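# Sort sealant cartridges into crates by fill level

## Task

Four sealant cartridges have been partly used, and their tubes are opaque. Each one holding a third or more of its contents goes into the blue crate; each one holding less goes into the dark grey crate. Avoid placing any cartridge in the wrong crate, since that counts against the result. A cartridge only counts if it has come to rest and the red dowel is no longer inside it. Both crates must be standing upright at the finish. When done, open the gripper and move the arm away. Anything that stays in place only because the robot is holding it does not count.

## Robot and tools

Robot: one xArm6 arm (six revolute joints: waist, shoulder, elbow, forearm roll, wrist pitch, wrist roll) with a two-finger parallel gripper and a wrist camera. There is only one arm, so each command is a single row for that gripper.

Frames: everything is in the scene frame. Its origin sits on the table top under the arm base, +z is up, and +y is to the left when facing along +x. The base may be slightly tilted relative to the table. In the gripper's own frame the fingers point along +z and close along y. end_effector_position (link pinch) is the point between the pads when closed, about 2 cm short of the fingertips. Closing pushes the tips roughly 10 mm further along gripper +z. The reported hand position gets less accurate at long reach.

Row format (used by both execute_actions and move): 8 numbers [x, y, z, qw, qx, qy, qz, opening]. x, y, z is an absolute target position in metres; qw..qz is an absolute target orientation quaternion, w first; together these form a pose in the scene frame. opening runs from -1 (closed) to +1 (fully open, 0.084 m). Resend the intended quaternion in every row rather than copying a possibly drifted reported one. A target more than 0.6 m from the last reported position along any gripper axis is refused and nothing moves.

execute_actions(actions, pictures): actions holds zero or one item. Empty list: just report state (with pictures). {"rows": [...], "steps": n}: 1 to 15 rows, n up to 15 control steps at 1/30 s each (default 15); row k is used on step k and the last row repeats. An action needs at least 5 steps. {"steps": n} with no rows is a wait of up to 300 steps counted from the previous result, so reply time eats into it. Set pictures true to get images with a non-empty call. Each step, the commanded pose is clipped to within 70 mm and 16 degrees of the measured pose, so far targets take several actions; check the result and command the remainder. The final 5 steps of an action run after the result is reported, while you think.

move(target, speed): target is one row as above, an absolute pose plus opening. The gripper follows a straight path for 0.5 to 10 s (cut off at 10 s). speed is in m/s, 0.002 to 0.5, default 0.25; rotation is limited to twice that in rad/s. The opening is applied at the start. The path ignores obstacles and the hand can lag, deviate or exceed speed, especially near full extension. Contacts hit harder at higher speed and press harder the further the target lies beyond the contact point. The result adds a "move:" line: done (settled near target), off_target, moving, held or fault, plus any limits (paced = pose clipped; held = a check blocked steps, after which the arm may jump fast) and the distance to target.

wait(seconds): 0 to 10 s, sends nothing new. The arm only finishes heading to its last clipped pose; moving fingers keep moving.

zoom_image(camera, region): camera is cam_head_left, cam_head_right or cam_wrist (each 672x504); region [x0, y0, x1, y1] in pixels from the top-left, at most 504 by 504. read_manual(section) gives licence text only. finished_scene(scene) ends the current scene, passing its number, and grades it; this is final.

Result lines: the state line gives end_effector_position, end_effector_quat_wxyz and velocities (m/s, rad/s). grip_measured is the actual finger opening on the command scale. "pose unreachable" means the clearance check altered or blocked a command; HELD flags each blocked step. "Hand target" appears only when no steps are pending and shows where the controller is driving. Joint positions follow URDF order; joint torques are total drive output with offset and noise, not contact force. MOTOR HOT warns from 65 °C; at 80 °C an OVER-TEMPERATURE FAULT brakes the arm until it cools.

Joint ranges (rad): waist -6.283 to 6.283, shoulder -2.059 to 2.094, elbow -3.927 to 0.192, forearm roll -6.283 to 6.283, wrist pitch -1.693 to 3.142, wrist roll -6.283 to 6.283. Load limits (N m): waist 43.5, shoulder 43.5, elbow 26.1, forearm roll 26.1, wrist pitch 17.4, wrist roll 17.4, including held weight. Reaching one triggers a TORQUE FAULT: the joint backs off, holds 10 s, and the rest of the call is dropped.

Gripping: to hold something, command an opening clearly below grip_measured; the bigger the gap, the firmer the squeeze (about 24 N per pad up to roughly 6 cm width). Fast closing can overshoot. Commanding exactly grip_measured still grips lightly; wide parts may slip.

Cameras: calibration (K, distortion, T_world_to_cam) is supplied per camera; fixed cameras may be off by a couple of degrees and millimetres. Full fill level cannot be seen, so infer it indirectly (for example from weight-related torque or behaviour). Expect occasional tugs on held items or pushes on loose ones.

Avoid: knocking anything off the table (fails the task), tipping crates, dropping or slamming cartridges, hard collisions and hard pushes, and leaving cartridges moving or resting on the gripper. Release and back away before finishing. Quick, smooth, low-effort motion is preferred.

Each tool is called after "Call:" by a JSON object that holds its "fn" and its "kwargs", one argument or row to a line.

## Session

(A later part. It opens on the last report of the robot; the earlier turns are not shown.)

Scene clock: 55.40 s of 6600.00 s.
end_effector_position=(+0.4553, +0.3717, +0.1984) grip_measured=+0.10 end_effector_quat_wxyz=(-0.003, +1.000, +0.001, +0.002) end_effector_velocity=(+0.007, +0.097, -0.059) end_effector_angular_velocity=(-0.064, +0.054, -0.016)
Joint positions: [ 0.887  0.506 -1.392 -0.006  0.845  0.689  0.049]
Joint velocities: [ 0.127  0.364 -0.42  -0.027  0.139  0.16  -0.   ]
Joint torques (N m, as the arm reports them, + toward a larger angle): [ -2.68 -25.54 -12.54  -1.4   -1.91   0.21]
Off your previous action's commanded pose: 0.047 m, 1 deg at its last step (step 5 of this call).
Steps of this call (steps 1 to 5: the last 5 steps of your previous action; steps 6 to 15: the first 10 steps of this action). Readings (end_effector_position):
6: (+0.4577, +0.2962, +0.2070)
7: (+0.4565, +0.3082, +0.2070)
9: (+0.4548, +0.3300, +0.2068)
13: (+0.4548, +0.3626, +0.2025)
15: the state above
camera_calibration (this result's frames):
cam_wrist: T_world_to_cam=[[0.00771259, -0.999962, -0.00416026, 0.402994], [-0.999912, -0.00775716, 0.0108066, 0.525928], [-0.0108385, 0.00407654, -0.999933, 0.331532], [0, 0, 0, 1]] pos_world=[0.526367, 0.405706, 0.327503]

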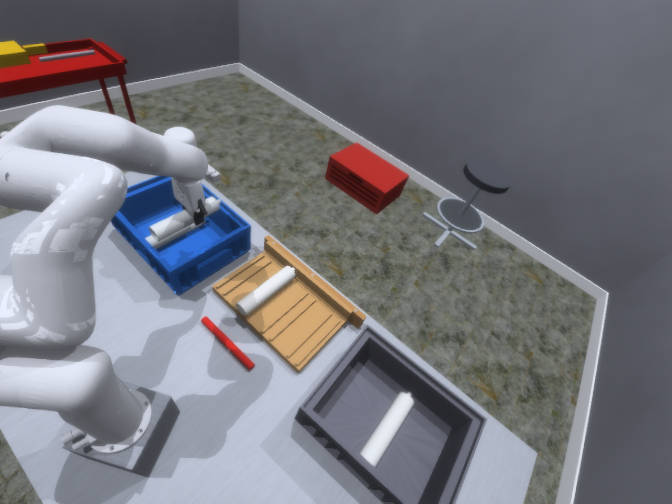

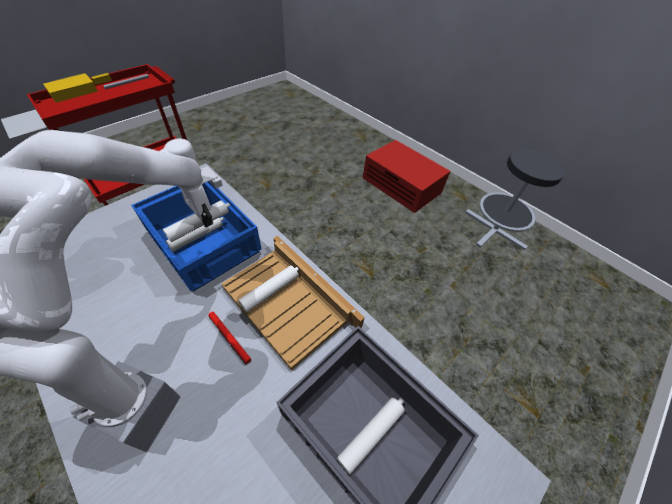

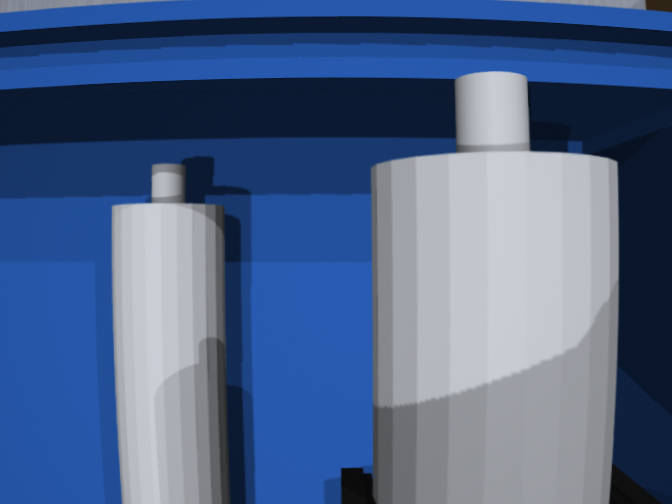

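Call:
{"fn": "execute_actions", "kwargs": {
  "actions": [
    {"rows": [[0.457,0.38,0.192,0,1,0,0,-0.6],[0.457,0.38,0.186,0,1,0,0,-0.6],[0.457,0.38,0.178,0,1,0,0,-0.6],[0.457,0.38,0.168,0,1,0,0,-0.6],[0.457,0.38,0.158,0,1,0,0,-0.6],[0.457,0.38,0.148,0,1,0,0,-0.6],[0.457,0.38,0.138,0,1,0,0,-0.6],[0.457,0.38,0.128,0,1,0,0,-0.6],[0.457,0.38,0.118,0,1,0,0,-0.6],[0.457,0.38,0.108,0,1,0,0,-0.6],[0.457,0.38,0.098,0,1,0,0,-0.6],[0.457,0.38,0.089,0,1,0,0,-0.6],[0.457,0.38,0.081,0,1,0,0,-0.6],[0.457,0.38,0.074,0,1,0,0,-0.6],[0.457,0.38,0.068,0,1,0,0,-0.6]], "steps": 15}
  ]
}}

Call:
{"fn": "execute_actions", "kwargs": {
  "actions": [
    {"rows": [[0.457,0.38,0.063,0,1,0,0,-0.6],[0.457,0.38,0.059,0,1,0,0,-0.6],[0.457,0.38,0.056,0,1,0,0,-0.6],[0.457,0.38,0.0535,0,1,0,0,-0.6],[0.457,0.38,0.0515,0,1,0,0,-0.6],[0.457,0.38,0.050,0,1,0,0,-0.6],[0.457,0.38,0.049,0,1,0,0,-0.6],[0.457,0.38,0.048,0,1,0,0,-0.6],[0.457,0.38,0.0475,0,1,0,0,-0.6],[0.457,0.38,0.047,0,1,0,0,-0.6],[0.457,0.38,0.047,0,1,0,0,-0.6],[0.457,0.38,0.047,0,1,0,0,-0.6],[0.457,0.38,0.047,0,1,0,0,-0.2],[0.457,0.38,0.047,0,1,0,0,0.05],[0.457,0.38,0.047,0,1,0,0,0.15]], "steps": 15}
  ]
}}

Call:
{"fn": "execute_actions", "kwargs": {
  "actions": [
    {"rows": [[0.457,0.38,0.047,0,1,0,0,0.25],[0.457,0.38,0.047,0,1,0,0,0.35],[0.457,0.38,0.047,0,1,0,0,0.45],[0.457,0.38,0.047,0,1,0,0,0.5],[0.457,0.38,0.048,0,1,0,0,0.5],[0.457,0.38,0.051,0,1,0,0,0.5],[0.457,0.38,0.057,0,1,0,0,0.5],[0.457,0.38,0.066,0,1,0,0,0.5],[0.457,0.38,0.077,0,1,0,0,0.5],[0.457,0.38,0.089,0,1,0,0,0.5],[0.457,0.38,0.101,0,1,0,0,0.5],[0.457,0.38,0.113,0,1,0,0,0.5],[0.457,0.38,0.125,0,1,0,0,0.5],[0.457,0.38,0.137,0,1,0,0,0.5],[0.457,0.379,0.149,0,1,0,0,0.5]], "steps": 15}
  ],
  "pictures": true
}}

Call:
{"fn": "execute_actions", "kwargs": {
  "actions": [
    {"rows": [[0.4575,0.377,0.160,0,1,0,0,0.5],[0.458,0.373,0.170,0,1,0,0,0.5],[0.459,0.367,0.178,0,1,0,0,0.5],[0.461,0.359,0.184,0,1,0,0,0.5],[0.463,0.349,0.189,0,1,0,0,0.5],[0.4655,0.337,0.192,0,1,0,0,0.5],[0.468,0.324,0.194,0,1,0,0,0.55],[0.4707,0.3105,0.195,0,1,0,0,0.55],[0.4734,0.297,0.195,0,1,0,0,0.6],[0.4761,0.2835,0.195,0,1,0,0,0.6],[0.4788,0.270,0.195,0,1,0,0,0.6],[0.4815,0.2565,0.195,0,1,0,0,0.6],[0.4842,0.243,0.195,0,1,0,0,0.6],[0.4869,0.2295,0.194,0,1,0,0,0.6],[0.4896,0.216,0.193,0,1,0,0,0.6]], "steps": 15}
  ]
}}

Call:
{"fn": "execute_actions", "kwargs": {
  "actions": [
    {"rows": [[0.4923,0.2025,0.191,0,1,0,0,0.6],[0.495,0.189,0.188,0,1,0,0,0.6],[0.4977,0.176,0.184,0,1,0,0,0.6],[0.5003,0.163,0.180,0,1,0,0,0.6],[0.5028,0.1505,0.175,0,1,0,0,0.6],[0.5052,0.1385,0.170,0,1,0,0,0.6],[0.5075,0.127,0.164,0,1,0,0,0.6],[0.5097,0.116,0.158,0,1,0,0,0.6],[0.5117,0.106,0.152,0,1,0,0,0.6],[0.5135,0.097,0.146,0,1,0,0,0.6],[0.5151,0.089,0.140,0,1,0,0,0.6],[0.5165,0.082,0.134,0,1,0,0,0.6],[0.5177,0.076,0.128,0,1,0,0,0.6],[0.5187,0.0715,0.122,0,1,0,0,0.6],[0.5194,0.068,0.116,0,1,0,0,0.6]], "steps": 15}
  ]
}}

Call:
{"fn": "execute_actions", "kwargs": {
  "actions": [
    {"rows": [[0.52,0.066,0.110,0,1,0,0,0.6],[0.52,0.065,0.103,0,1,0,0,0.6],[0.52,0.0646,0.096,0,1,0,0,0.6],[0.52,0.0646,0.089,0,1,0,0,0.6],[0.52,0.0646,0.082,0,1,0,0,0.6],[0.52,0.0646,0.076,0,1,0,0,0.6],[0.52,0.0646,0.071,0,1,0,0,0.6],[0.52,0.0646,0.067,0,1,0,0,0.6],[0.52,0.0646,0.0645,0,1,0,0,0.6],[0.52,0.0646,0.063,0,1,0,0,0.6]], "steps": 15}
  ],
  "pictures": true
}}

Scene clock: 57.27 s of 6600.00 s.
end_effector_position=(+0.4544, +0.3778, +0.1418) grip_measured=+0.10 end_effector_quat_wxyz=(+0.001, +1.000, +0.000, -0.001) end_effector_velocity=(-0.023, -0.019, -0.298) end_effector_angular_velocity=(-0.033, +0.041, +0.000)
Joint positions: [ 0.896  0.627 -1.41  -0.011  0.752  0.704  0.049]
Joint velocities: [-0.005  0.543  0.065 -0.005 -0.555  0.002 -0.   ]
Joint torques (N m, as the arm reports them, + toward a larger angle): [ -0.31 -23.29 -12.93  -1.05  -2.04   0.29]
Off your previous action's commanded pose: 0.002 m, 0 deg at its last step (step 5 of this call).
Steps of this call (steps 1 to 5: the last 5 steps of your previous action; steps 6 to 46: nothing new was sent; steps 47 to 56: the first 10 steps of this action). Readings (end_effector_position):
47: (+0.4573, +0.3802, +0.1949)
48: (+0.4575, +0.3803, +0.1945)
50: (+0.4581, +0.3809, +0.1902)
54: (+0.4562, +0.3793, +0.1616)
56: the state above

Scene clock: 57.77 s of 6600.00 s.
end_effector_position=(+0.4569, +0.3799, +0.0507) grip_measured=+0.10 end_effector_quat_wxyz=(-0.000, +1.000, +0.000, +0.000) end_effector_velocity=(+0.009, +0.008, -0.033) end_effector_angular_velocity=(+0.012, -0.014, -0.001)
Joint positions: [ 0.894  0.839 -1.47  -0.013  0.596  0.705  0.049]
Joint velocities: [-0.     0.104 -0.072 -0.    -0.049  0.001  0.   ]
Joint torques (N m, as the arm reports them, + toward a larger angle): [ -0.55 -25.53 -11.76  -1.06  -2.2    0.26]
Off your previous action's commanded pose: 0.027 m, 0 deg at its last step (step 5 of this call).
Steps of this call (steps 1 to 5: the last 5 steps of your previous action; steps 6 to 15: the first 10 steps of this action). Readings (end_effector_position):
6: (+0.4534, +0.3770, +0.0869)
7: (+0.4535, +0.3771, +0.0794)
9: (+0.4541, +0.3776, +0.0671)
13: (+0.4561, +0.3793, +0.0536)
15: the state above

Scene clock: 58.27 s of 6600.00 s.
end_effector_position=(+0.4559, +0.3791, +0.0583) grip_measured=+0.49 end_effector_quat_wxyz=(+0.001, +1.000, -0.000, -0.002) end_effector_velocity=(-0.003, -0.003, +0.175) end_effector_angular_velocity=(-0.018, +0.021, -0.001)
Joint positions: [ 0.894  0.819 -1.462 -0.013  0.613  0.705  0.065]
Joint velocities: [ 0.003 -0.426  0.152  0.005  0.3   -0.002  0.   ]
Joint torques (N m, as the arm reports them, + toward a larger angle): [ -0.28 -29.28 -12.93  -1.15  -1.74   0.3 ]
Off your previous action's commanded pose: 0.001 m, 0 deg at its last step (step 5 of this call).
Steps of this call (steps 1 to 5: the last 5 steps of your previous action; steps 6 to 15: the first 10 steps of this action). Readings (end_effector_position):
6: (+0.4574, +0.3804, +0.0478)
7: (+0.4577, +0.3806, +0.0481)
9: (+0.4583, +0.3810, +0.0488)
13: (+0.4569, +0.3799, +0.0506)
15: the state above
camera_calibration (this result's frames):
cam_wrist: T_world_to_cam=[[0.00584332, -0.999972, 0.00469862, 0.410129], [-0.999819, -0.00575734, 0.0181089, 0.526908], [-0.0180813, -0.00480359, -0.999825, 0.198025], [0, 0, 0, 1]] pos_world=[0.527997, 0.414103, 0.186522]

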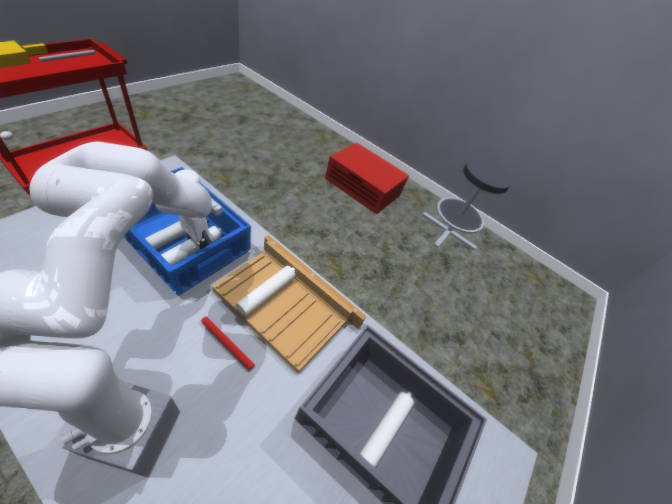

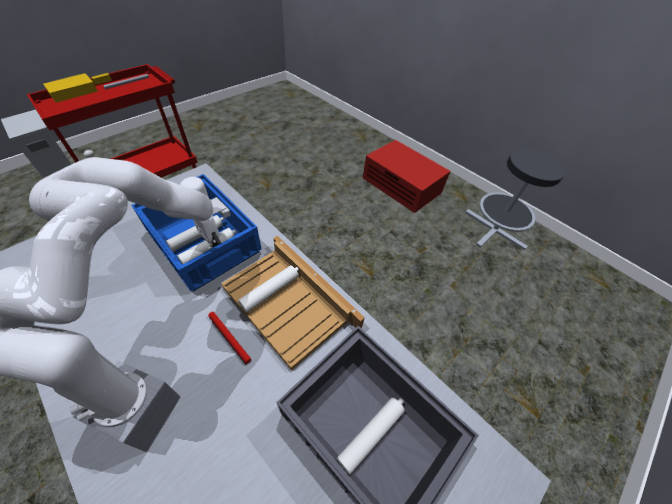

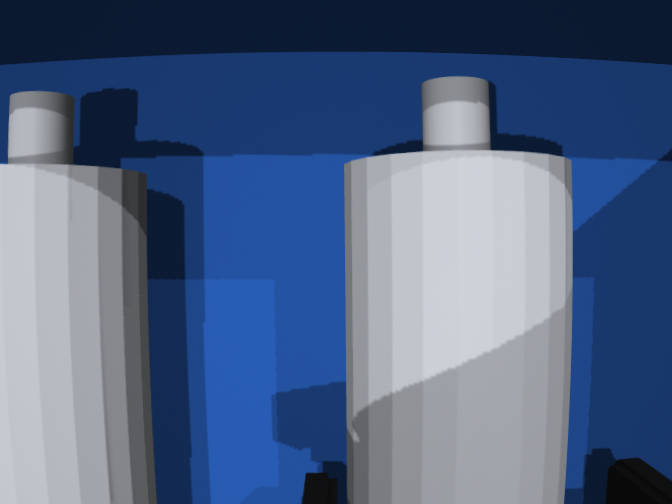

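Scene clock: 58.77 s of 6600.00 s.
end_effector_position=(+0.4688, +0.3306, +0.1874) grip_measured=+0.58 end_effector_quat_wxyz=(+0.001, +1.000, -0.000, +0.000) end_effector_velocity=(+0.055, -0.364, +0.056) end_effector_angular_velocity=(-0.068, +0.060, -0.036)
Joint positions: [ 0.817  0.486 -1.327 -0.01   0.807  0.625  0.068]
Joint velocities: [-0.575 -0.547  0.675 -0.003 -0.044 -0.536  0.016]
Joint torques (N m, as the arm reports them, + toward a larger angle): [ -2.29 -18.73 -10.91  -1.19  -1.69   0.14]
Off your previous action's commanded pose: 0.043 m, 0 deg at its last step (step 5 of this call).
Steps of this call (steps 1 to 5: the last 5 steps of your previous action; steps 6 to 15: the first 10 steps of this action). Readings (end_effector_position):
6: (+0.4594, +0.3819, +0.1178)
7: (+0.4597, +0.3818, +0.1292)
9: (+0.4604, +0.3787, +0.1510)
13: (+0.4652, +0.3530, +0.1812)
15: the state above

Scene clock: 59.27 s of 6600.00 s.
end_effector_position=(+0.5017, +0.1356, +0.1667) grip_measured=+0.59 end_effector_quat_wxyz=(+0.005, +1.000, -0.003, -0.002) end_effector_velocity=(+0.056, -0.351, -0.157) end_effector_angular_velocity=(+0.007, +0.005, +0.000)
Joint positions: [ 0.464  0.378 -1.081 -0.004  0.675  0.272  0.069]
Joint velocities: [-0.688  0.247  0.188  0.042 -0.433 -0.72  -0.   ]
Joint torques (N m, as the arm reports them, + toward a larger angle): [  0.22 -17.2  -10.86  -1.19  -1.66   0.43]
Off your previous action's commanded pose: 0.050 m, 1 deg at its last step (step 5 of this call).
Steps of this call (steps 1 to 5: the last 5 steps of your previous action; steps 6 to 15: the first 10 steps of this action). Readings (end_effector_position):
6: (+0.4811, +0.2519, +0.1906)
7: (+0.4837, +0.2387, +0.1905)
9: (+0.4888, +0.2122, +0.1885)
13: (+0.4977, +0.1600, +0.1763)
15: the state above

Scene clock: 59.77 s of 6600.00 s.
end_effector_position=(+0.5167, +0.0651, +0.0749) grip_measured=+0.59 end_effector_quat_wxyz=(+0.001, +1.000, +0.000, -0.001) end_effector_velocity=(+0.002, -0.005, -0.148) end_effector_angular_velocity=(+0.004, +0.018, +0.003)
Joint positions: [ 0.324  0.605 -1.109  0.025  0.474  0.101  0.069]
Joint velocities: [-0.005  0.404 -0.132  0.027 -0.254 -0.036 -0.   ]
Joint torques (N m, as the arm reports them, + toward a larger angle): [ -0.66 -23.3   -9.98  -1.21  -1.56   0.16]
Off your previous action's commanded pose: 0.030 m, 1 deg at its last step (step 5 of this call).
Steps of this call (steps 1 to 5: the last 5 steps of your previous action; steps 6 to 15: the first 10 steps of this action). Readings (end_effector_position):
6: (+0.5120, +0.0807, +0.1317)
7: (+0.5134, +0.0756, +0.1256)
9: (+0.5157, +0.0692, +0.1132)
13: (+0.5168, +0.0655, +0.0865)
15: the state above
camera_calibration (this result's frames):
cam_wrist: T_world_to_cam=[[0.00673507, -0.999973, 0.00309219, 0.095319], [-0.999821, -0.00667938, 0.0176793, 0.585701], [-0.0176581, -0.00321071, -0.999839, 0.213963], [0, 0, 0, 1]] pos_world=[0.588733, 0.0999155, 0.203279]

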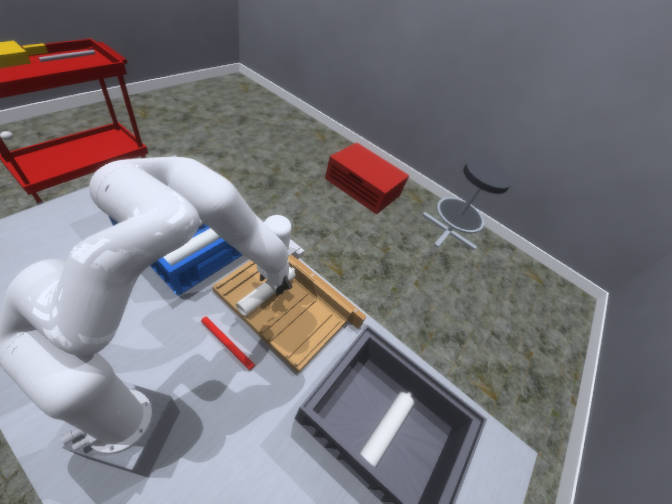

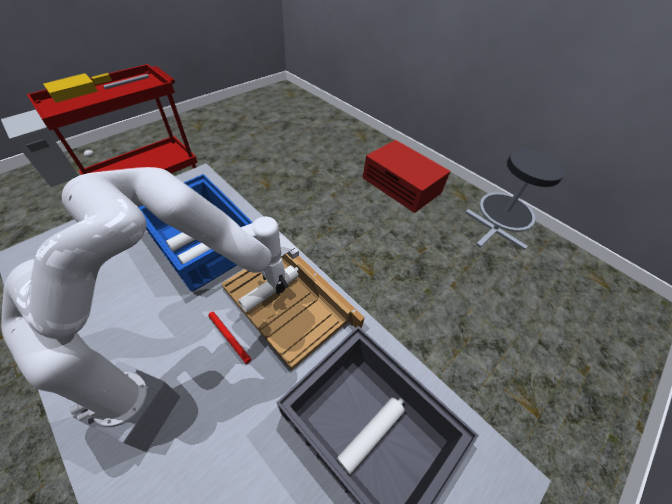

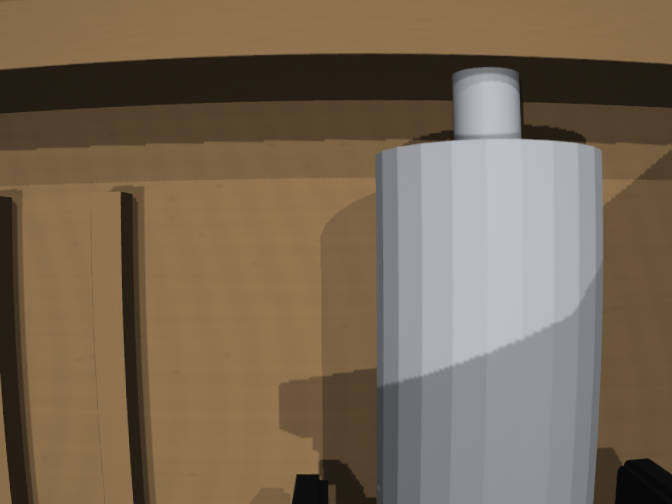

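Call:
{"fn": "execute_actions", "kwargs": {
  "actions": [
    {"rows": [[0.52,0.064,0.063,0,1,0,0,0.5],[0.52,0.064,0.063,0,1,0,0,0.42],[0.52,0.064,0.063,0,1,0,0,0.34],[0.52,0.064,0.063,0,1,0,0,0.26],[0.52,0.064,0.063,0,1,0,0,0.19],[0.52,0.064,0.063,0,1,0,0,0.13],[0.52,0.064,0.063,0,1,0,0,0.07],[0.52,0.064,0.063,0,1,0,0,0.0],[0.52,0.064,0.063,0,1,0,0,-0.1],[0.52,0.064,0.063,0,1,0,0,-0.25],[0.52,0.064,0.063,0,1,0,0,-0.4],[0.52,0.064,0.063,0,1,0,0,-0.6]], "steps": 13}
  ]
}}

Call:
{"fn": "execute_actions", "kwargs": {
  "actions": [
    {"rows": [[0.52,0.064,0.066,0,1,0,0,-0.6],[0.5195,0.064,0.072,0,1,0,0,-0.6],[0.519,0.064,0.081,0,1,0,0,-0.6],[0.518,0.064,0.092,0,1,0,0,-0.6],[0.517,0.063,0.104,0,1,0,0,-0.6],[0.516,0.061,0.116,0,1,0,0,-0.6],[0.515,0.057,0.127,0,1,0,0,-0.6],[0.514,0.051,0.137,0,1,0,0,-0.6],[0.513,0.043,0.146,0,1,0,0,-0.6],[0.5117,0.034,0.155,0,1,0,0,-0.6],[0.5102,0.024,0.163,0,1,0,0,-0.6],[0.5085,0.013,0.170,0,1,0,0,-0.6],[0.5067,0.001,0.176,0,1,0,0,-0.6],[0.5047,-0.012,0.181,0,1,0,0,-0.6],[0.5027,-0.025,0.186,0,1,0,0,-0.6]], "steps": 15}
  ]
}}

Call:
{"fn": "execute_actions", "kwargs": {
  "actions": [
    {"rows": [[0.5006,-0.0385,0.190,0,1,0,0,-0.6],[0.4985,-0.052,0.194,0,1,0,0,-0.6],[0.4964,-0.0655,0.197,0,1,0,0,-0.6],[0.4943,-0.079,0.200,0,1,0,0,-0.6],[0.4922,-0.0925,0.202,0,1,0,0,-0.6],[0.4901,-0.106,0.204,0,1,0,0,-0.6],[0.488,-0.1195,0.205,0,1,0,0,-0.6],[0.4859,-0.133,0.205,0,1,0,0,-0.6],[0.4838,-0.1465,0.205,0,1,0,0,-0.6],[0.4817,-0.160,0.205,0,1,0,0,-0.6],[0.4796,-0.1735,0.205,0,1,0,0,-0.6],[0.4775,-0.187,0.205,0,1,0,0,-0.6],[0.4754,-0.2005,0.205,0,1,0,0,-0.6],[0.4733,-0.214,0.205,0,1,0,0,-0.6],[0.4712,-0.2275,0.205,0,1,0,0,-0.6]], "steps": 15}
  ]
}}

Call:
{"fn": "execute_actions", "kwargs": {
  "actions": [
    {"rows": [[0.4691,-0.241,0.205,0,1,0,0,-0.6],[0.467,-0.2545,0.205,0,1,0,0,-0.6],[0.4649,-0.268,0.205,0,1,0,0,-0.6],[0.4628,-0.2815,0.205,0,1,0,0,-0.6],[0.4608,-0.295,0.205,0,1,0,0,-0.6],[0.459,-0.3085,0.205,0,1,0,0,-0.6],[0.4574,-0.3215,0.205,0,1,0,0,-0.6],[0.456,-0.3335,0.205,0,1,0,0,-0.6],[0.4548,-0.3445,0.205,0,1,0,0,-0.6],[0.4538,-0.3545,0.205,0,1,0,0,-0.6],[0.453,-0.3635,0.204,0,1,0,0,-0.6],[0.4525,-0.3715,0.203,0,1,0,0,-0.6],[0.452,-0.378,0.201,0,1,0,0,-0.6],[0.452,-0.383,0.199,0,1,0,0,-0.6],[0.452,-0.387,0.197,0,1,0,0,-0.6]], "steps": 15}
  ]
}}

Call:
{"fn": "execute_actions", "kwargs": {
  "actions": [
    {"rows": [[0.452,-0.3895,0.196,0,1,0,0,-0.6],[0.452,-0.391,0.195,0,1,0,0,-0.6],[0.452,-0.392,0.195,0,1,0,0,-0.6]], "steps": 10}
  ],
  "pictures": true
}}

Scene clock: 60.93 s of 6600.00 s.
end_effector_position=(+0.5202, +0.0638, +0.0631) grip_measured=+0.10 end_effector_quat_wxyz=(+0.000, +1.000, -0.000, +0.000) end_effector_velocity=(+0.005, -0.004, +0.005) end_effector_angular_velocity=(+0.001, -0.010, -0.004)
Joint positions: [ 0.321  0.643 -1.129  0.028  0.453  0.097  0.048]
Joint velocities: [-0.008 -0.006 -0.005 -0.     0.001 -0.003 -0.001]
Joint torques (N m, as the arm reports them, + toward a larger angle): [  0.2  -19.48  -9.2   -1.08  -1.69   0.25]
Off your previous action's commanded pose: 0.001 m, 0 deg at its last step (step 5 of this call).
Steps of this call (steps 1 to 5: the last 5 steps of your previous action; steps 6 to 27: nothing new was sent; steps 28 to 35: the first 8 steps of this action). Readings (end_effector_position):
28: (+0.5199, +0.0644, +0.0629)
29: (+0.5199, +0.0643, +0.0629)
31: (+0.5200, +0.0641, +0.0630)
35: the state above

Scene clock: 61.43 s of 6600.00 s.
end_effector_position=(+0.5180, +0.0569, +0.1175) grip_measured=+0.10 end_effector_quat_wxyz=(+0.000, +1.000, +0.001, +0.001) end_effector_velocity=(+0.002, -0.129, +0.302) end_effector_angular_velocity=(-0.002, -0.072, +0.005)
Joint positions: [ 0.306  0.495 -1.082  0.023  0.553  0.086  0.048]
Joint velocities: [-0.256 -0.801  0.218 -0.021  0.515 -0.236 -0.   ]
Joint torques (N m, as the arm reports them, + toward a larger angle): [ -4.5  -19.18  -9.79  -0.95  -1.57   0.19]
Off your previous action's commanded pose: 0.000 m, 0 deg at its last step (step 5 of this call).
Steps of this call (steps 1 to 5: the last 5 steps of your previous action; steps 6 to 15: the first 10 steps of this action). Readings (end_effector_position):
6: (+0.5201, +0.0638, +0.0632)
7: (+0.5198, +0.0638, +0.0637)
9: (+0.5178, +0.0639, +0.0677)
13: (+0.5173, +0.0625, +0.0971)
15: the state above

Scene clock: 61.93 s of 6600.00 s.
end_effector_position=(+0.4880, -0.1086, +0.2009) grip_measured=+0.10 end_effector_quat_wxyz=(+0.005, +1.000, -0.003, +0.000) end_effector_velocity=(-0.073, -0.402, +0.052) end_effector_angular_velocity=(-0.014, -0.010, -0.009)
Joint positions: [-0.027  0.259 -1.008  0.02   0.72  -0.235  0.048]
Joint velocities: [-0.826 -0.041 -0.09   0.017  0.128 -0.828 -0.   ]
Joint torques (N m, as the arm reports them, + toward a larger angle): [ -1.8  -16.05 -11.23  -0.89  -1.89   0.39]
Off your previous action's commanded pose: 0.051 m, 0 deg at its last step (step 5 of this call).
Steps of this call (steps 1 to 5: the last 5 steps of your previous action; steps 6 to 15: the first 10 steps of this action). Readings (end_effector_position):
6: (+0.5103, +0.0065, +0.1668)
7: (+0.5080, -0.0052, +0.1724)
9: (+0.5030, -0.0297, +0.1821)
13: (+0.4929, -0.0819, +0.1964)
15: the state above

Scene clock: 62.43 s of 6600.00 s.
end_effector_position=(+0.4530, -0.3101, +0.2069) grip_measured=+0.10 end_effector_quat_wxyz=(+0.007, +1.000, -0.003, +0.003) end_effector_velocity=(-0.050, -0.369, +0.001) end_effector_angular_velocity=(-0.007, -0.019, -0.003)
Joint positions: [-0.412  0.403 -1.226  0.032  0.796 -0.629  0.048]
Joint velocities: [-0.613  0.512 -0.761  0.024  0.244 -0.621  0.   ]
Joint torques (N m, as the arm reports them, + toward a larger angle): [  0.86 -19.81 -12.16  -1.09  -1.72   0.48]
Off your previous action's commanded pose: 0.052 m, 1 deg at its last step (step 5 of this call).
Steps of this call (steps 1 to 5: the last 5 steps of your previous action; steps 6 to 15: the first 10 steps of this action). Readings (end_effector_position):
6: (+0.4725, -0.1894, +0.2049)
7: (+0.4701, -0.2029, +0.2053)
9: (+0.4657, -0.2301, +0.2059)
13: (+0.4568, -0.2844, +0.2067)
15: the state above

Scene clock: 62.77 s of 6600.00 s.
end_effector_position=(+0.4496, -0.3864, +0.1957) grip_measured=+0.10 end_effector_quat_wxyz=(+0.002, +1.000, -0.001, +0.001) end_effector_velocity=(+0.014, -0.059, -0.031) end_effector_angular_velocity=(+0.053, +0.039, +0.017)
Joint positions: [-0.524  0.568 -1.451  0.041  0.867 -0.748  0.048]
Joint velocities: [-0.064  0.256 -0.335  0.015  0.145 -0.087 -0.   ]
Joint torques (N m, as the arm reports them, + toward a larger angle): [  0.26 -25.3  -12.15  -1.2   -1.9    0.22]
Off your previous action's commanded pose: 0.026 m, 1 deg at its last step (step 5 of this call).
Steps of this call (steps 1 to 5: the last 5 steps of your previous action; steps 6 to 10: the first 5 steps of this action). Readings (end_effector_position):
6: (+0.4482, -0.3697, +0.2028)
7: (+0.4484, -0.3758, +0.2008)
9: (+0.4492, -0.3840, +0.1970)
10: the state above
camera_calibration (this result's frames):
cam_wrist: T_world_to_cam=[[0.0046352, -0.999975, 0.00531476, -0.35552], [-0.999903, -0.00456494, 0.0131564, 0.515167], [-0.0131318, -0.00537522, -0.999899, 0.329165], [0, 0, 0, 1]] pos_world=[0.521087, -0.35139, 0.324244]

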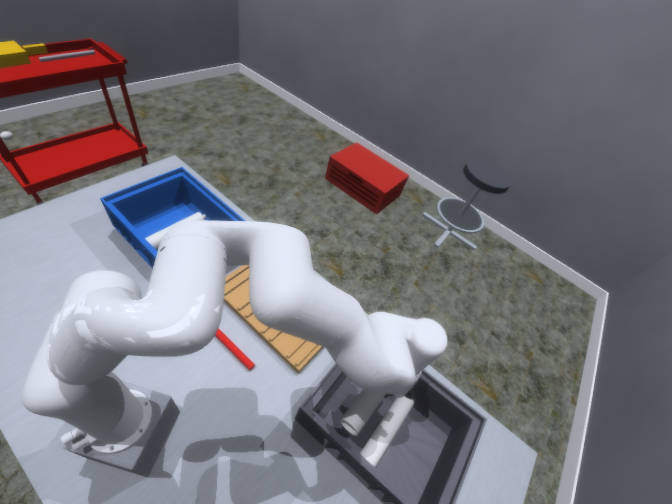

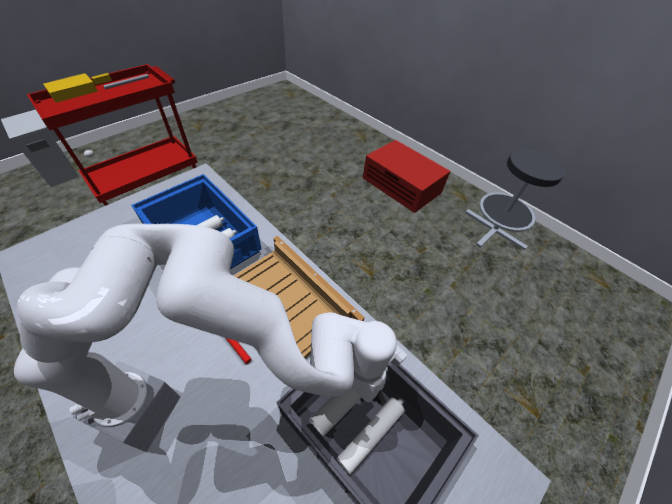

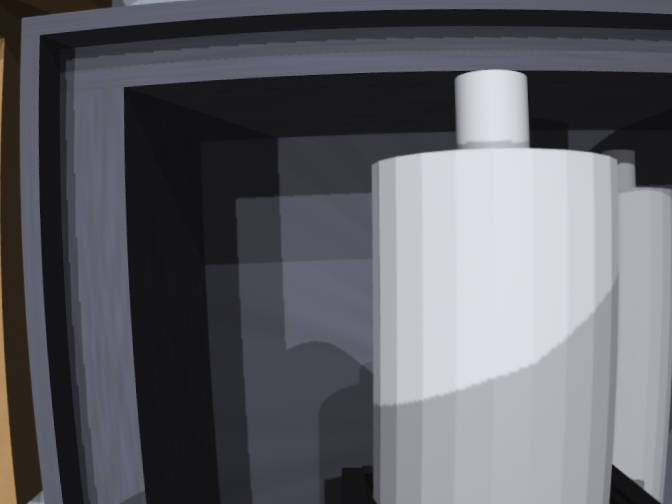

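Call:
{"fn": "execute_actions", "kwargs": {
  "actions": [
    {"rows": [[0.453,-0.391,0.192,0,1,0,0,-0.6],[0.453,-0.390,0.186,0,1,0,0,-0.6],[0.453,-0.389,0.178,0,1,0,0,-0.6],[0.453,-0.388,0.168,0,1,0,0,-0.6],[0.453,-0.387,0.158,0,1,0,0,-0.6],[0.453,-0.387,0.148,0,1,0,0,-0.6],[0.453,-0.387,0.138,0,1,0,0,-0.6],[0.453,-0.387,0.128,0,1,0,0,-0.6],[0.453,-0.387,0.118,0,1,0,0,-0.6],[0.453,-0.387,0.108,0,1,0,0,-0.6],[0.453,-0.387,0.098,0,1,0,0,-0.6],[0.453,-0.387,0.089,0,1,0,0,-0.6],[0.453,-0.387,0.081,0,1,0,0,-0.6],[0.453,-0.387,0.074,0,1,0,0,-0.6],[0.453,-0.387,0.068,0,1,0,0,-0.6]], "steps": 15}
  ]
}}

Call:
{"fn": "execute_actions", "kwargs": {
  "actions": [
    {"rows": [[0.453,-0.387,0.063,0,1,0,0,-0.6],[0.453,-0.387,0.059,0,1,0,0,-0.6],[0.453,-0.387,0.056,0,1,0,0,-0.6],[0.453,-0.387,0.0535,0,1,0,0,-0.6],[0.453,-0.387,0.0515,0,1,0,0,-0.6],[0.453,-0.387,0.050,0,1,0,0,-0.6],[0.453,-0.387,0.0488,0,1,0,0,-0.6],[0.453,-0.387,0.0478,0,1,0,0,-0.6],[0.453,-0.387,0.047,0,1,0,0,-0.6],[0.453,-0.387,0.0465,0,1,0,0,-0.6],[0.453,-0.387,0.0465,0,1,0,0,-0.6],[0.453,-0.387,0.0465,0,1,0,0,-0.6],[0.453,-0.387,0.0465,0,1,0,0,-0.2],[0.453,-0.387,0.0465,0,1,0,0,0.05],[0.453,-0.387,0.0465,0,1,0,0,0.13]], "steps": 15}
  ]
}}

Call:
{"fn": "execute_actions", "kwargs": {
  "actions": [
    {"rows": [[0.453,-0.387,0.0465,0,1,0,0,0.2],[0.453,-0.387,0.0465,0,1,0,0,0.3],[0.453,-0.387,0.0465,0,1,0,0,0.4],[0.453,-0.387,0.0465,0,1,0,0,0.5],[0.453,-0.387,0.048,0,1,0,0,0.5],[0.453,-0.387,0.051,0,1,0,0,0.5],[0.453,-0.387,0.057,0,1,0,0,0.5],[0.453,-0.387,0.066,0,1,0,0,0.5],[0.453,-0.387,0.077,0,1,0,0,0.5],[0.453,-0.387,0.089,0,1,0,0,0.5],[0.453,-0.387,0.101,0,1,0,0,0.5],[0.453,-0.387,0.113,0,1,0,0,0.5],[0.453,-0.387,0.125,0,1,0,0,0.5],[0.453,-0.387,0.137,0,1,0,0,0.5],[0.453,-0.387,0.149,0,1,0,0,0.5]], "steps": 15}
  ]
}}

Call:
{"fn": "execute_actions", "kwargs": {
  "actions": [
    {"rows": [[0.4525,-0.385,0.161,0,1,0,0,0.5],[0.4515,-0.381,0.172,0,1,0,0,0.5],[0.450,-0.375,0.183,0,1,0,0,0.5],[0.448,-0.367,0.193,0,1,0,0,0.5],[0.4455,-0.357,0.202,0,1,0,0,0.5],[0.443,-0.346,0.210,0,1,0,0,0.5],[0.440,-0.334,0.217,0,1,0,0,0.5],[0.437,-0.322,0.223,0,1,0,0,0.5],[0.434,-0.310,0.229,0,1,0,0,0.5],[0.431,-0.298,0.234,0,1,0,0,0.5],[0.428,-0.286,0.239,0,1,0,0,0.5],[0.425,-0.274,0.244,0,1,0,0,0.5],[0.422,-0.262,0.248,0,1,0,0,0.5],[0.419,-0.250,0.252,0,1,0,0,0.5],[0.416,-0.238,0.256,0,1,0,0,0.5]], "steps": 15}
  ]
}}

Call:
{"fn": "execute_actions", "kwargs": {
  "actions": [
    {"rows": [[0.413,-0.226,0.260,0,1,0,0,0.5],[0.410,-0.214,0.263,0,1,0,0,0.5],[0.407,-0.202,0.266,0,1,0,0,0.5],[0.404,-0.191,0.269,0,1,0,0,0.5],[0.4015,-0.181,0.272,0,1,0,0,0.5],[0.399,-0.172,0.274,0,1,0,0,0.5],[0.397,-0.164,0.276,0,1,0,0,0.5],[0.3955,-0.158,0.278,0,1,0,0,0.5],[0.3945,-0.154,0.279,0,1,0,0,0.5],[0.394,-0.151,0.280,0,1,0,0,0.5],[0.3935,-0.15,0.280,0,1,0,0,0.5]], "steps": 15}
  ],
  "pictures": true
}}

Scene clock: 64.20 s of 6600.00 s.
end_effector_position=(+0.4505, -0.3851, +0.1419) grip_measured=+0.10 end_effector_quat_wxyz=(-0.001, +1.000, +0.000, -0.001) end_effector_velocity=(-0.020, +0.021, -0.297) end_effector_angular_velocity=(+0.028, +0.032, -0.002)
Joint positions: [-0.518  0.67  -1.449  0.046  0.77  -0.751  0.048]
Joint velocities: [ 0.025  0.524  0.08   0.026 -0.562 -0.011 -0.   ]
Joint torques (N m, as the arm reports them, + toward a larger angle): [ -1.29 -22.54 -12.52  -1.18  -2.09   0.32]
Off your previous action's commanded pose: 0.001 m, 0 deg at its last step (step 5 of this call).
Steps of this call (steps 1 to 5: the last 5 steps of your previous action; steps 6 to 33: nothing new was sent; steps 34 to 43: the first 10 steps of this action). Readings (end_effector_position):
34: (+0.4517, -0.3920, +0.1950)
35: (+0.4521, -0.3921, +0.1945)
37: (+0.4534, -0.3915, +0.1902)
41: (+0.4522, -0.3871, +0.1615)
43: the state above

Scene clock: 64.70 s of 6600.00 s.
end_effector_position=(+0.4529, -0.3869, +0.0505) grip_measured=+0.10 end_effector_quat_wxyz=(+0.000, +1.000, +0.000, +0.000) end_effector_velocity=(+0.009, -0.008, -0.036) end_effector_angular_velocity=(-0.011, -0.013, -0.001)
Joint positions: [-0.511  0.88  -1.508  0.056  0.616 -0.756  0.048]
Joint velocities: [ 0.003  0.111 -0.078  0.004 -0.05  -0.     0.   ]
Joint torques (N m, as the arm reports them, + toward a larger angle): [ -1.25 -25.44 -10.59  -0.92  -1.71   0.31]
Off your previous action's commanded pose: 0.027 m, 0 deg at its last step (step 5 of this call).
Steps of this call (steps 1 to 5: the last 5 steps of your previous action; steps 6 to 15: the first 10 steps of this action). Readings (end_effector_position):
6: (+0.4494, -0.3840, +0.0868)
7: (+0.4496, -0.3842, +0.0793)
9: (+0.4502, -0.3847, +0.0671)
13: (+0.4521, -0.3863, +0.0536)
15: the state above

Scene clock: 65.20 s of 6600.00 s.
end_effector_position=(+0.4518, -0.3861, +0.0580) grip_measured=+0.49 end_effector_quat_wxyz=(-0.002, +1.000, -0.000, -0.002) end_effector_velocity=(-0.002, +0.001, +0.179) end_effector_angular_velocity=(+0.015, +0.017, -0.003)
Joint positions: [-0.511  0.86  -1.5    0.055  0.632 -0.755  0.065]
Joint velocities: [-0.015 -0.427  0.151 -0.022  0.298  0.016  0.   ]
Joint torques (N m, as the arm reports them, + toward a larger angle): [ -1.51 -29.57 -12.81  -1.25  -1.65   0.43]
Off your previous action's commanded pose: 0.001 m, 0 deg at its last step (step 5 of this call).
Steps of this call (steps 1 to 5: the last 5 steps of your previous action; steps 6 to 15: the first 10 steps of this action). Readings (end_effector_position):
6: (+0.4534, -0.3873, +0.0473)
7: (+0.4534, -0.3874, +0.0473)
9: (+0.4536, -0.3875, +0.0475)
13: (+0.4526, -0.3866, +0.0499)
15: the state above

Scene clock: 65.70 s of 6600.00 s.
end_effector_position=(+0.4452, -0.3452, +0.2028) grip_measured=+0.49 end_effector_quat_wxyz=(-0.002, +1.000, +0.000, -0.002) end_effector_velocity=(-0.075, +0.309, +0.192) end_effector_angular_velocity=(+0.074, +0.069, +0.021)
Joint positions: [-0.475  0.468 -1.316  0.044  0.841 -0.704  0.065]
Joint velocities: [ 0.331 -1.043  0.985  0.009  0.148  0.305 -0.   ]
Joint torques (N m, as the arm reports them, + toward a larger angle): [ -1.26 -19.74 -11.    -1.04  -1.43   0.38]
Off your previous action's commanded pose: 0.043 m, 0 deg at its last step (step 5 of this call).
Steps of this call (steps 1 to 5: the last 5 steps of your previous action; steps 6 to 15: the first 10 steps of this action). Readings (end_effector_position):
6: (+0.4553, -0.3891, +0.1179)
7: (+0.4555, -0.3891, +0.1294)
9: (+0.4548, -0.3867, +0.1517)
13: (+0.4497, -0.3643, +0.1887)
15: the state above

Scene clock: 66.20 s of 6600.00 s.
end_effector_position=(+0.4021, -0.1780, +0.2667) grip_measured=+0.49 end_effector_quat_wxyz=(-0.006, +1.000, +0.002, -0.004) end_effector_velocity=(-0.066, +0.260, +0.096) end_effector_angular_velocity=(-0.050, -0.057, +0.002)
Joint positions: [-0.241 -0.027 -0.851  0.046  0.871 -0.474  0.065]
Joint velocities: [ 0.478 -0.772  0.593 -0.036  0.087  0.506  0.   ]
Joint torques (N m, as the arm reports them, + toward a larger angle): [ -3.48 -12.38 -12.65  -1.22  -1.81   0.07]
Off your previous action's commanded pose: 0.060 m, 1 deg at its last step (step 5 of this call); position clipped at that step.
Steps of this call (steps 1 to 5: the last 5 steps of your previous action; steps 6 to 15: the first 10 steps of this action). Readings (end_effector_position):
6: (+0.4281, -0.2788, +0.2338)
7: (+0.4252, -0.2673, +0.2381)
9: (+0.4193, -0.2441, +0.2460)
13: (+0.4072, -0.1978, +0.2601)
15: the state above
camera_calibration (this result's frames):
cam_wrist: T_world_to_cam=[[0.00981114, -0.999894, -0.0107926, -0.145041], [-0.999678, -0.0100604, 0.0232865, 0.463882], [-0.0233926, 0.0105607, -0.999671, 0.407569], [0, 0, 0, 1]] pos_world=[0.47469, -0.144663, 0.395068]

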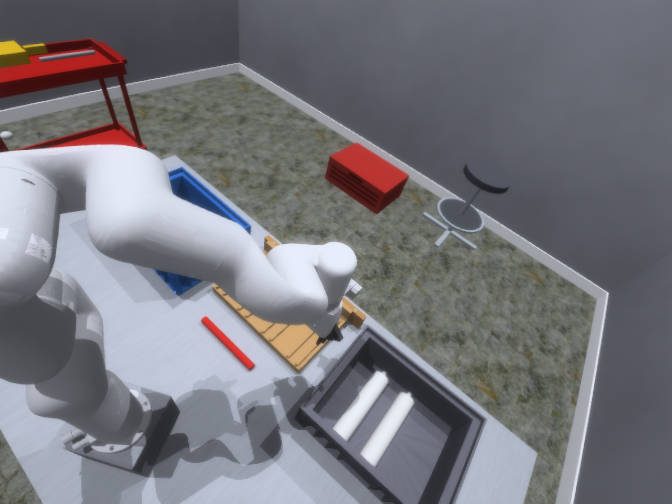

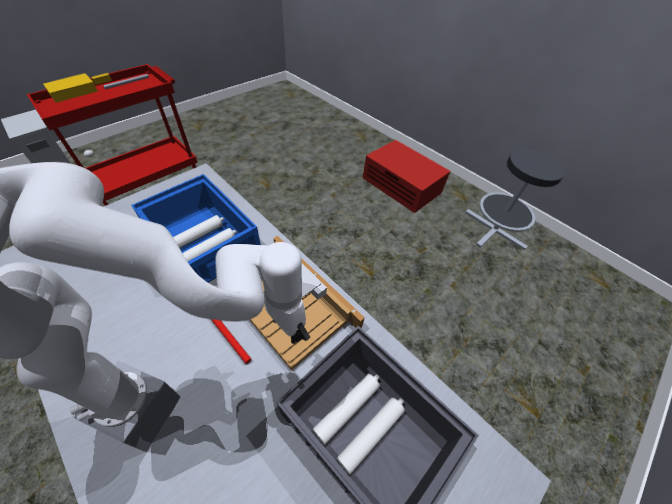

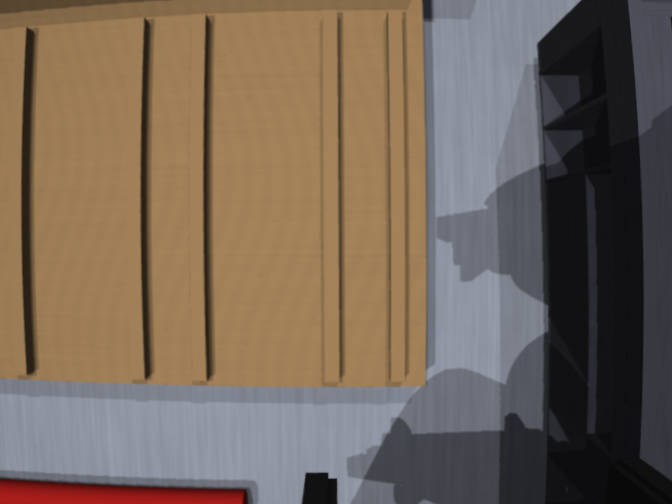

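All four cartridges are placed. I'll wait briefly to confirm nothing is still rolling.

Call:
{"fn": "wait", "kwargs": {
  "seconds": 1
}}

Call:
{"fn": "zoom_image", "kwargs": {
  "camera": "cam_head_right",
  "region": [120, 160, 490, 504]
}}

Scene clock: 67.37 s of 6600.00 s.
end_effector_position=(+0.3943, -0.1497, +0.2799) grip_measured=+0.49 end_effector_quat_wxyz=(-0.000, +1.000, +0.000, +0.000) end_effector_velocity=(+0.000, +0.000, +0.000) end_effector_angular_velocity=(+0.000, +0.000, +0.001)
Joint positions: [-0.185 -0.12  -0.787  0.035  0.885 -0.407  0.065]
Joint velocities: [ 0.001 -0.    -0.     0.     0.    -0.001 -0.   ]
Joint torques (N m, as the arm reports them, + toward a larger angle): [ -1.01 -12.51 -12.15  -1.18  -1.56   0.26]
Hand target: +0.394, -0.150, +0.280; -0.000, +1.000, +0.000, +0.000
Off the commanded pose: 0.001 m, 0 deg.
Kept back: nothing.
Steps of this call (steps 1 to 5: the last 5 steps of your previous action; steps 6 to 35: nothing new was sent). Readings (end_effector_position):
1: (+0.4001, -0.1700, +0.2698)
2: (+0.3985, -0.1636, +0.2726)
4: (+0.3965, -0.1558, +0.2767)
8: (+0.3947, -0.1511, +0.2792)
35: the state above
camera_calibration (this result's frames):
cam_wrist: T_world_to_cam=[[0.00593076, -0.999982, 0.0011532, -0.118399], [-0.99988, -0.00591363, 0.0143321, 0.459279], [-0.014325, -0.00123806, -0.999897, 0.415011], [0, 0, 0, 1]] pos_world=[0.465871, -0.115167, 0.408522]

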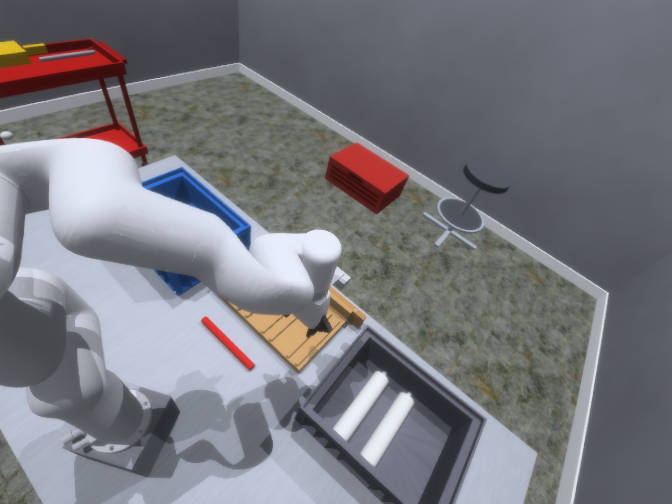

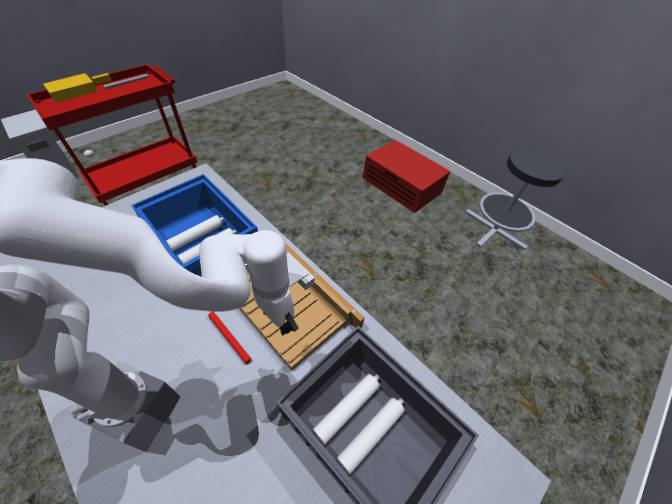

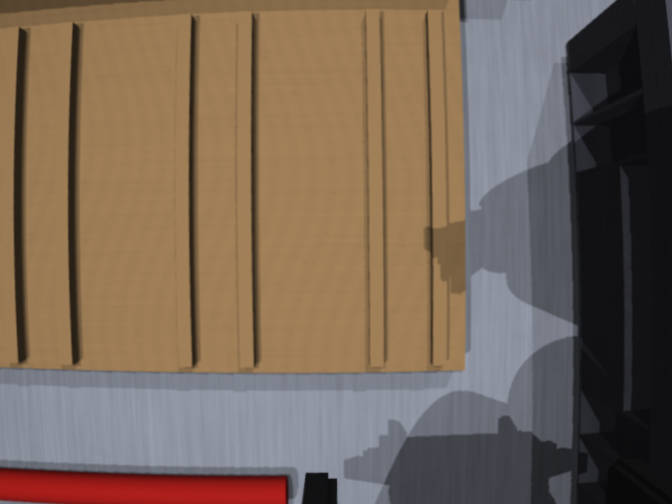

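Region (120, 160, 490, 504) of cam_head_right's 672x504 image, scaled by 1.362, with more detail than that image has; it fills the top 469 rows of this view, and the rest is white.

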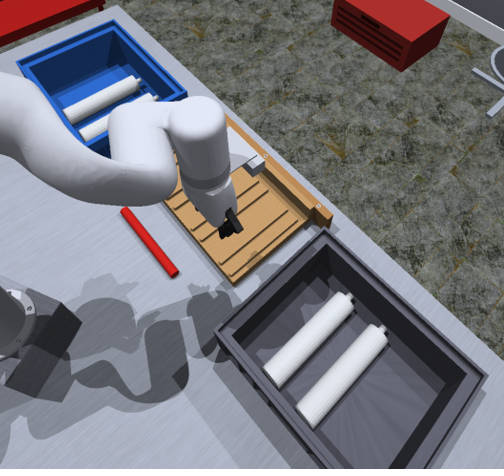

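The cartridges are at rest in their crates and the arm is clear, so I'm ending scene 1.

Call:
{"fn": "finished_scene", "kwargs": {
  "scene": 1
}}

The scene is finished: the task was done.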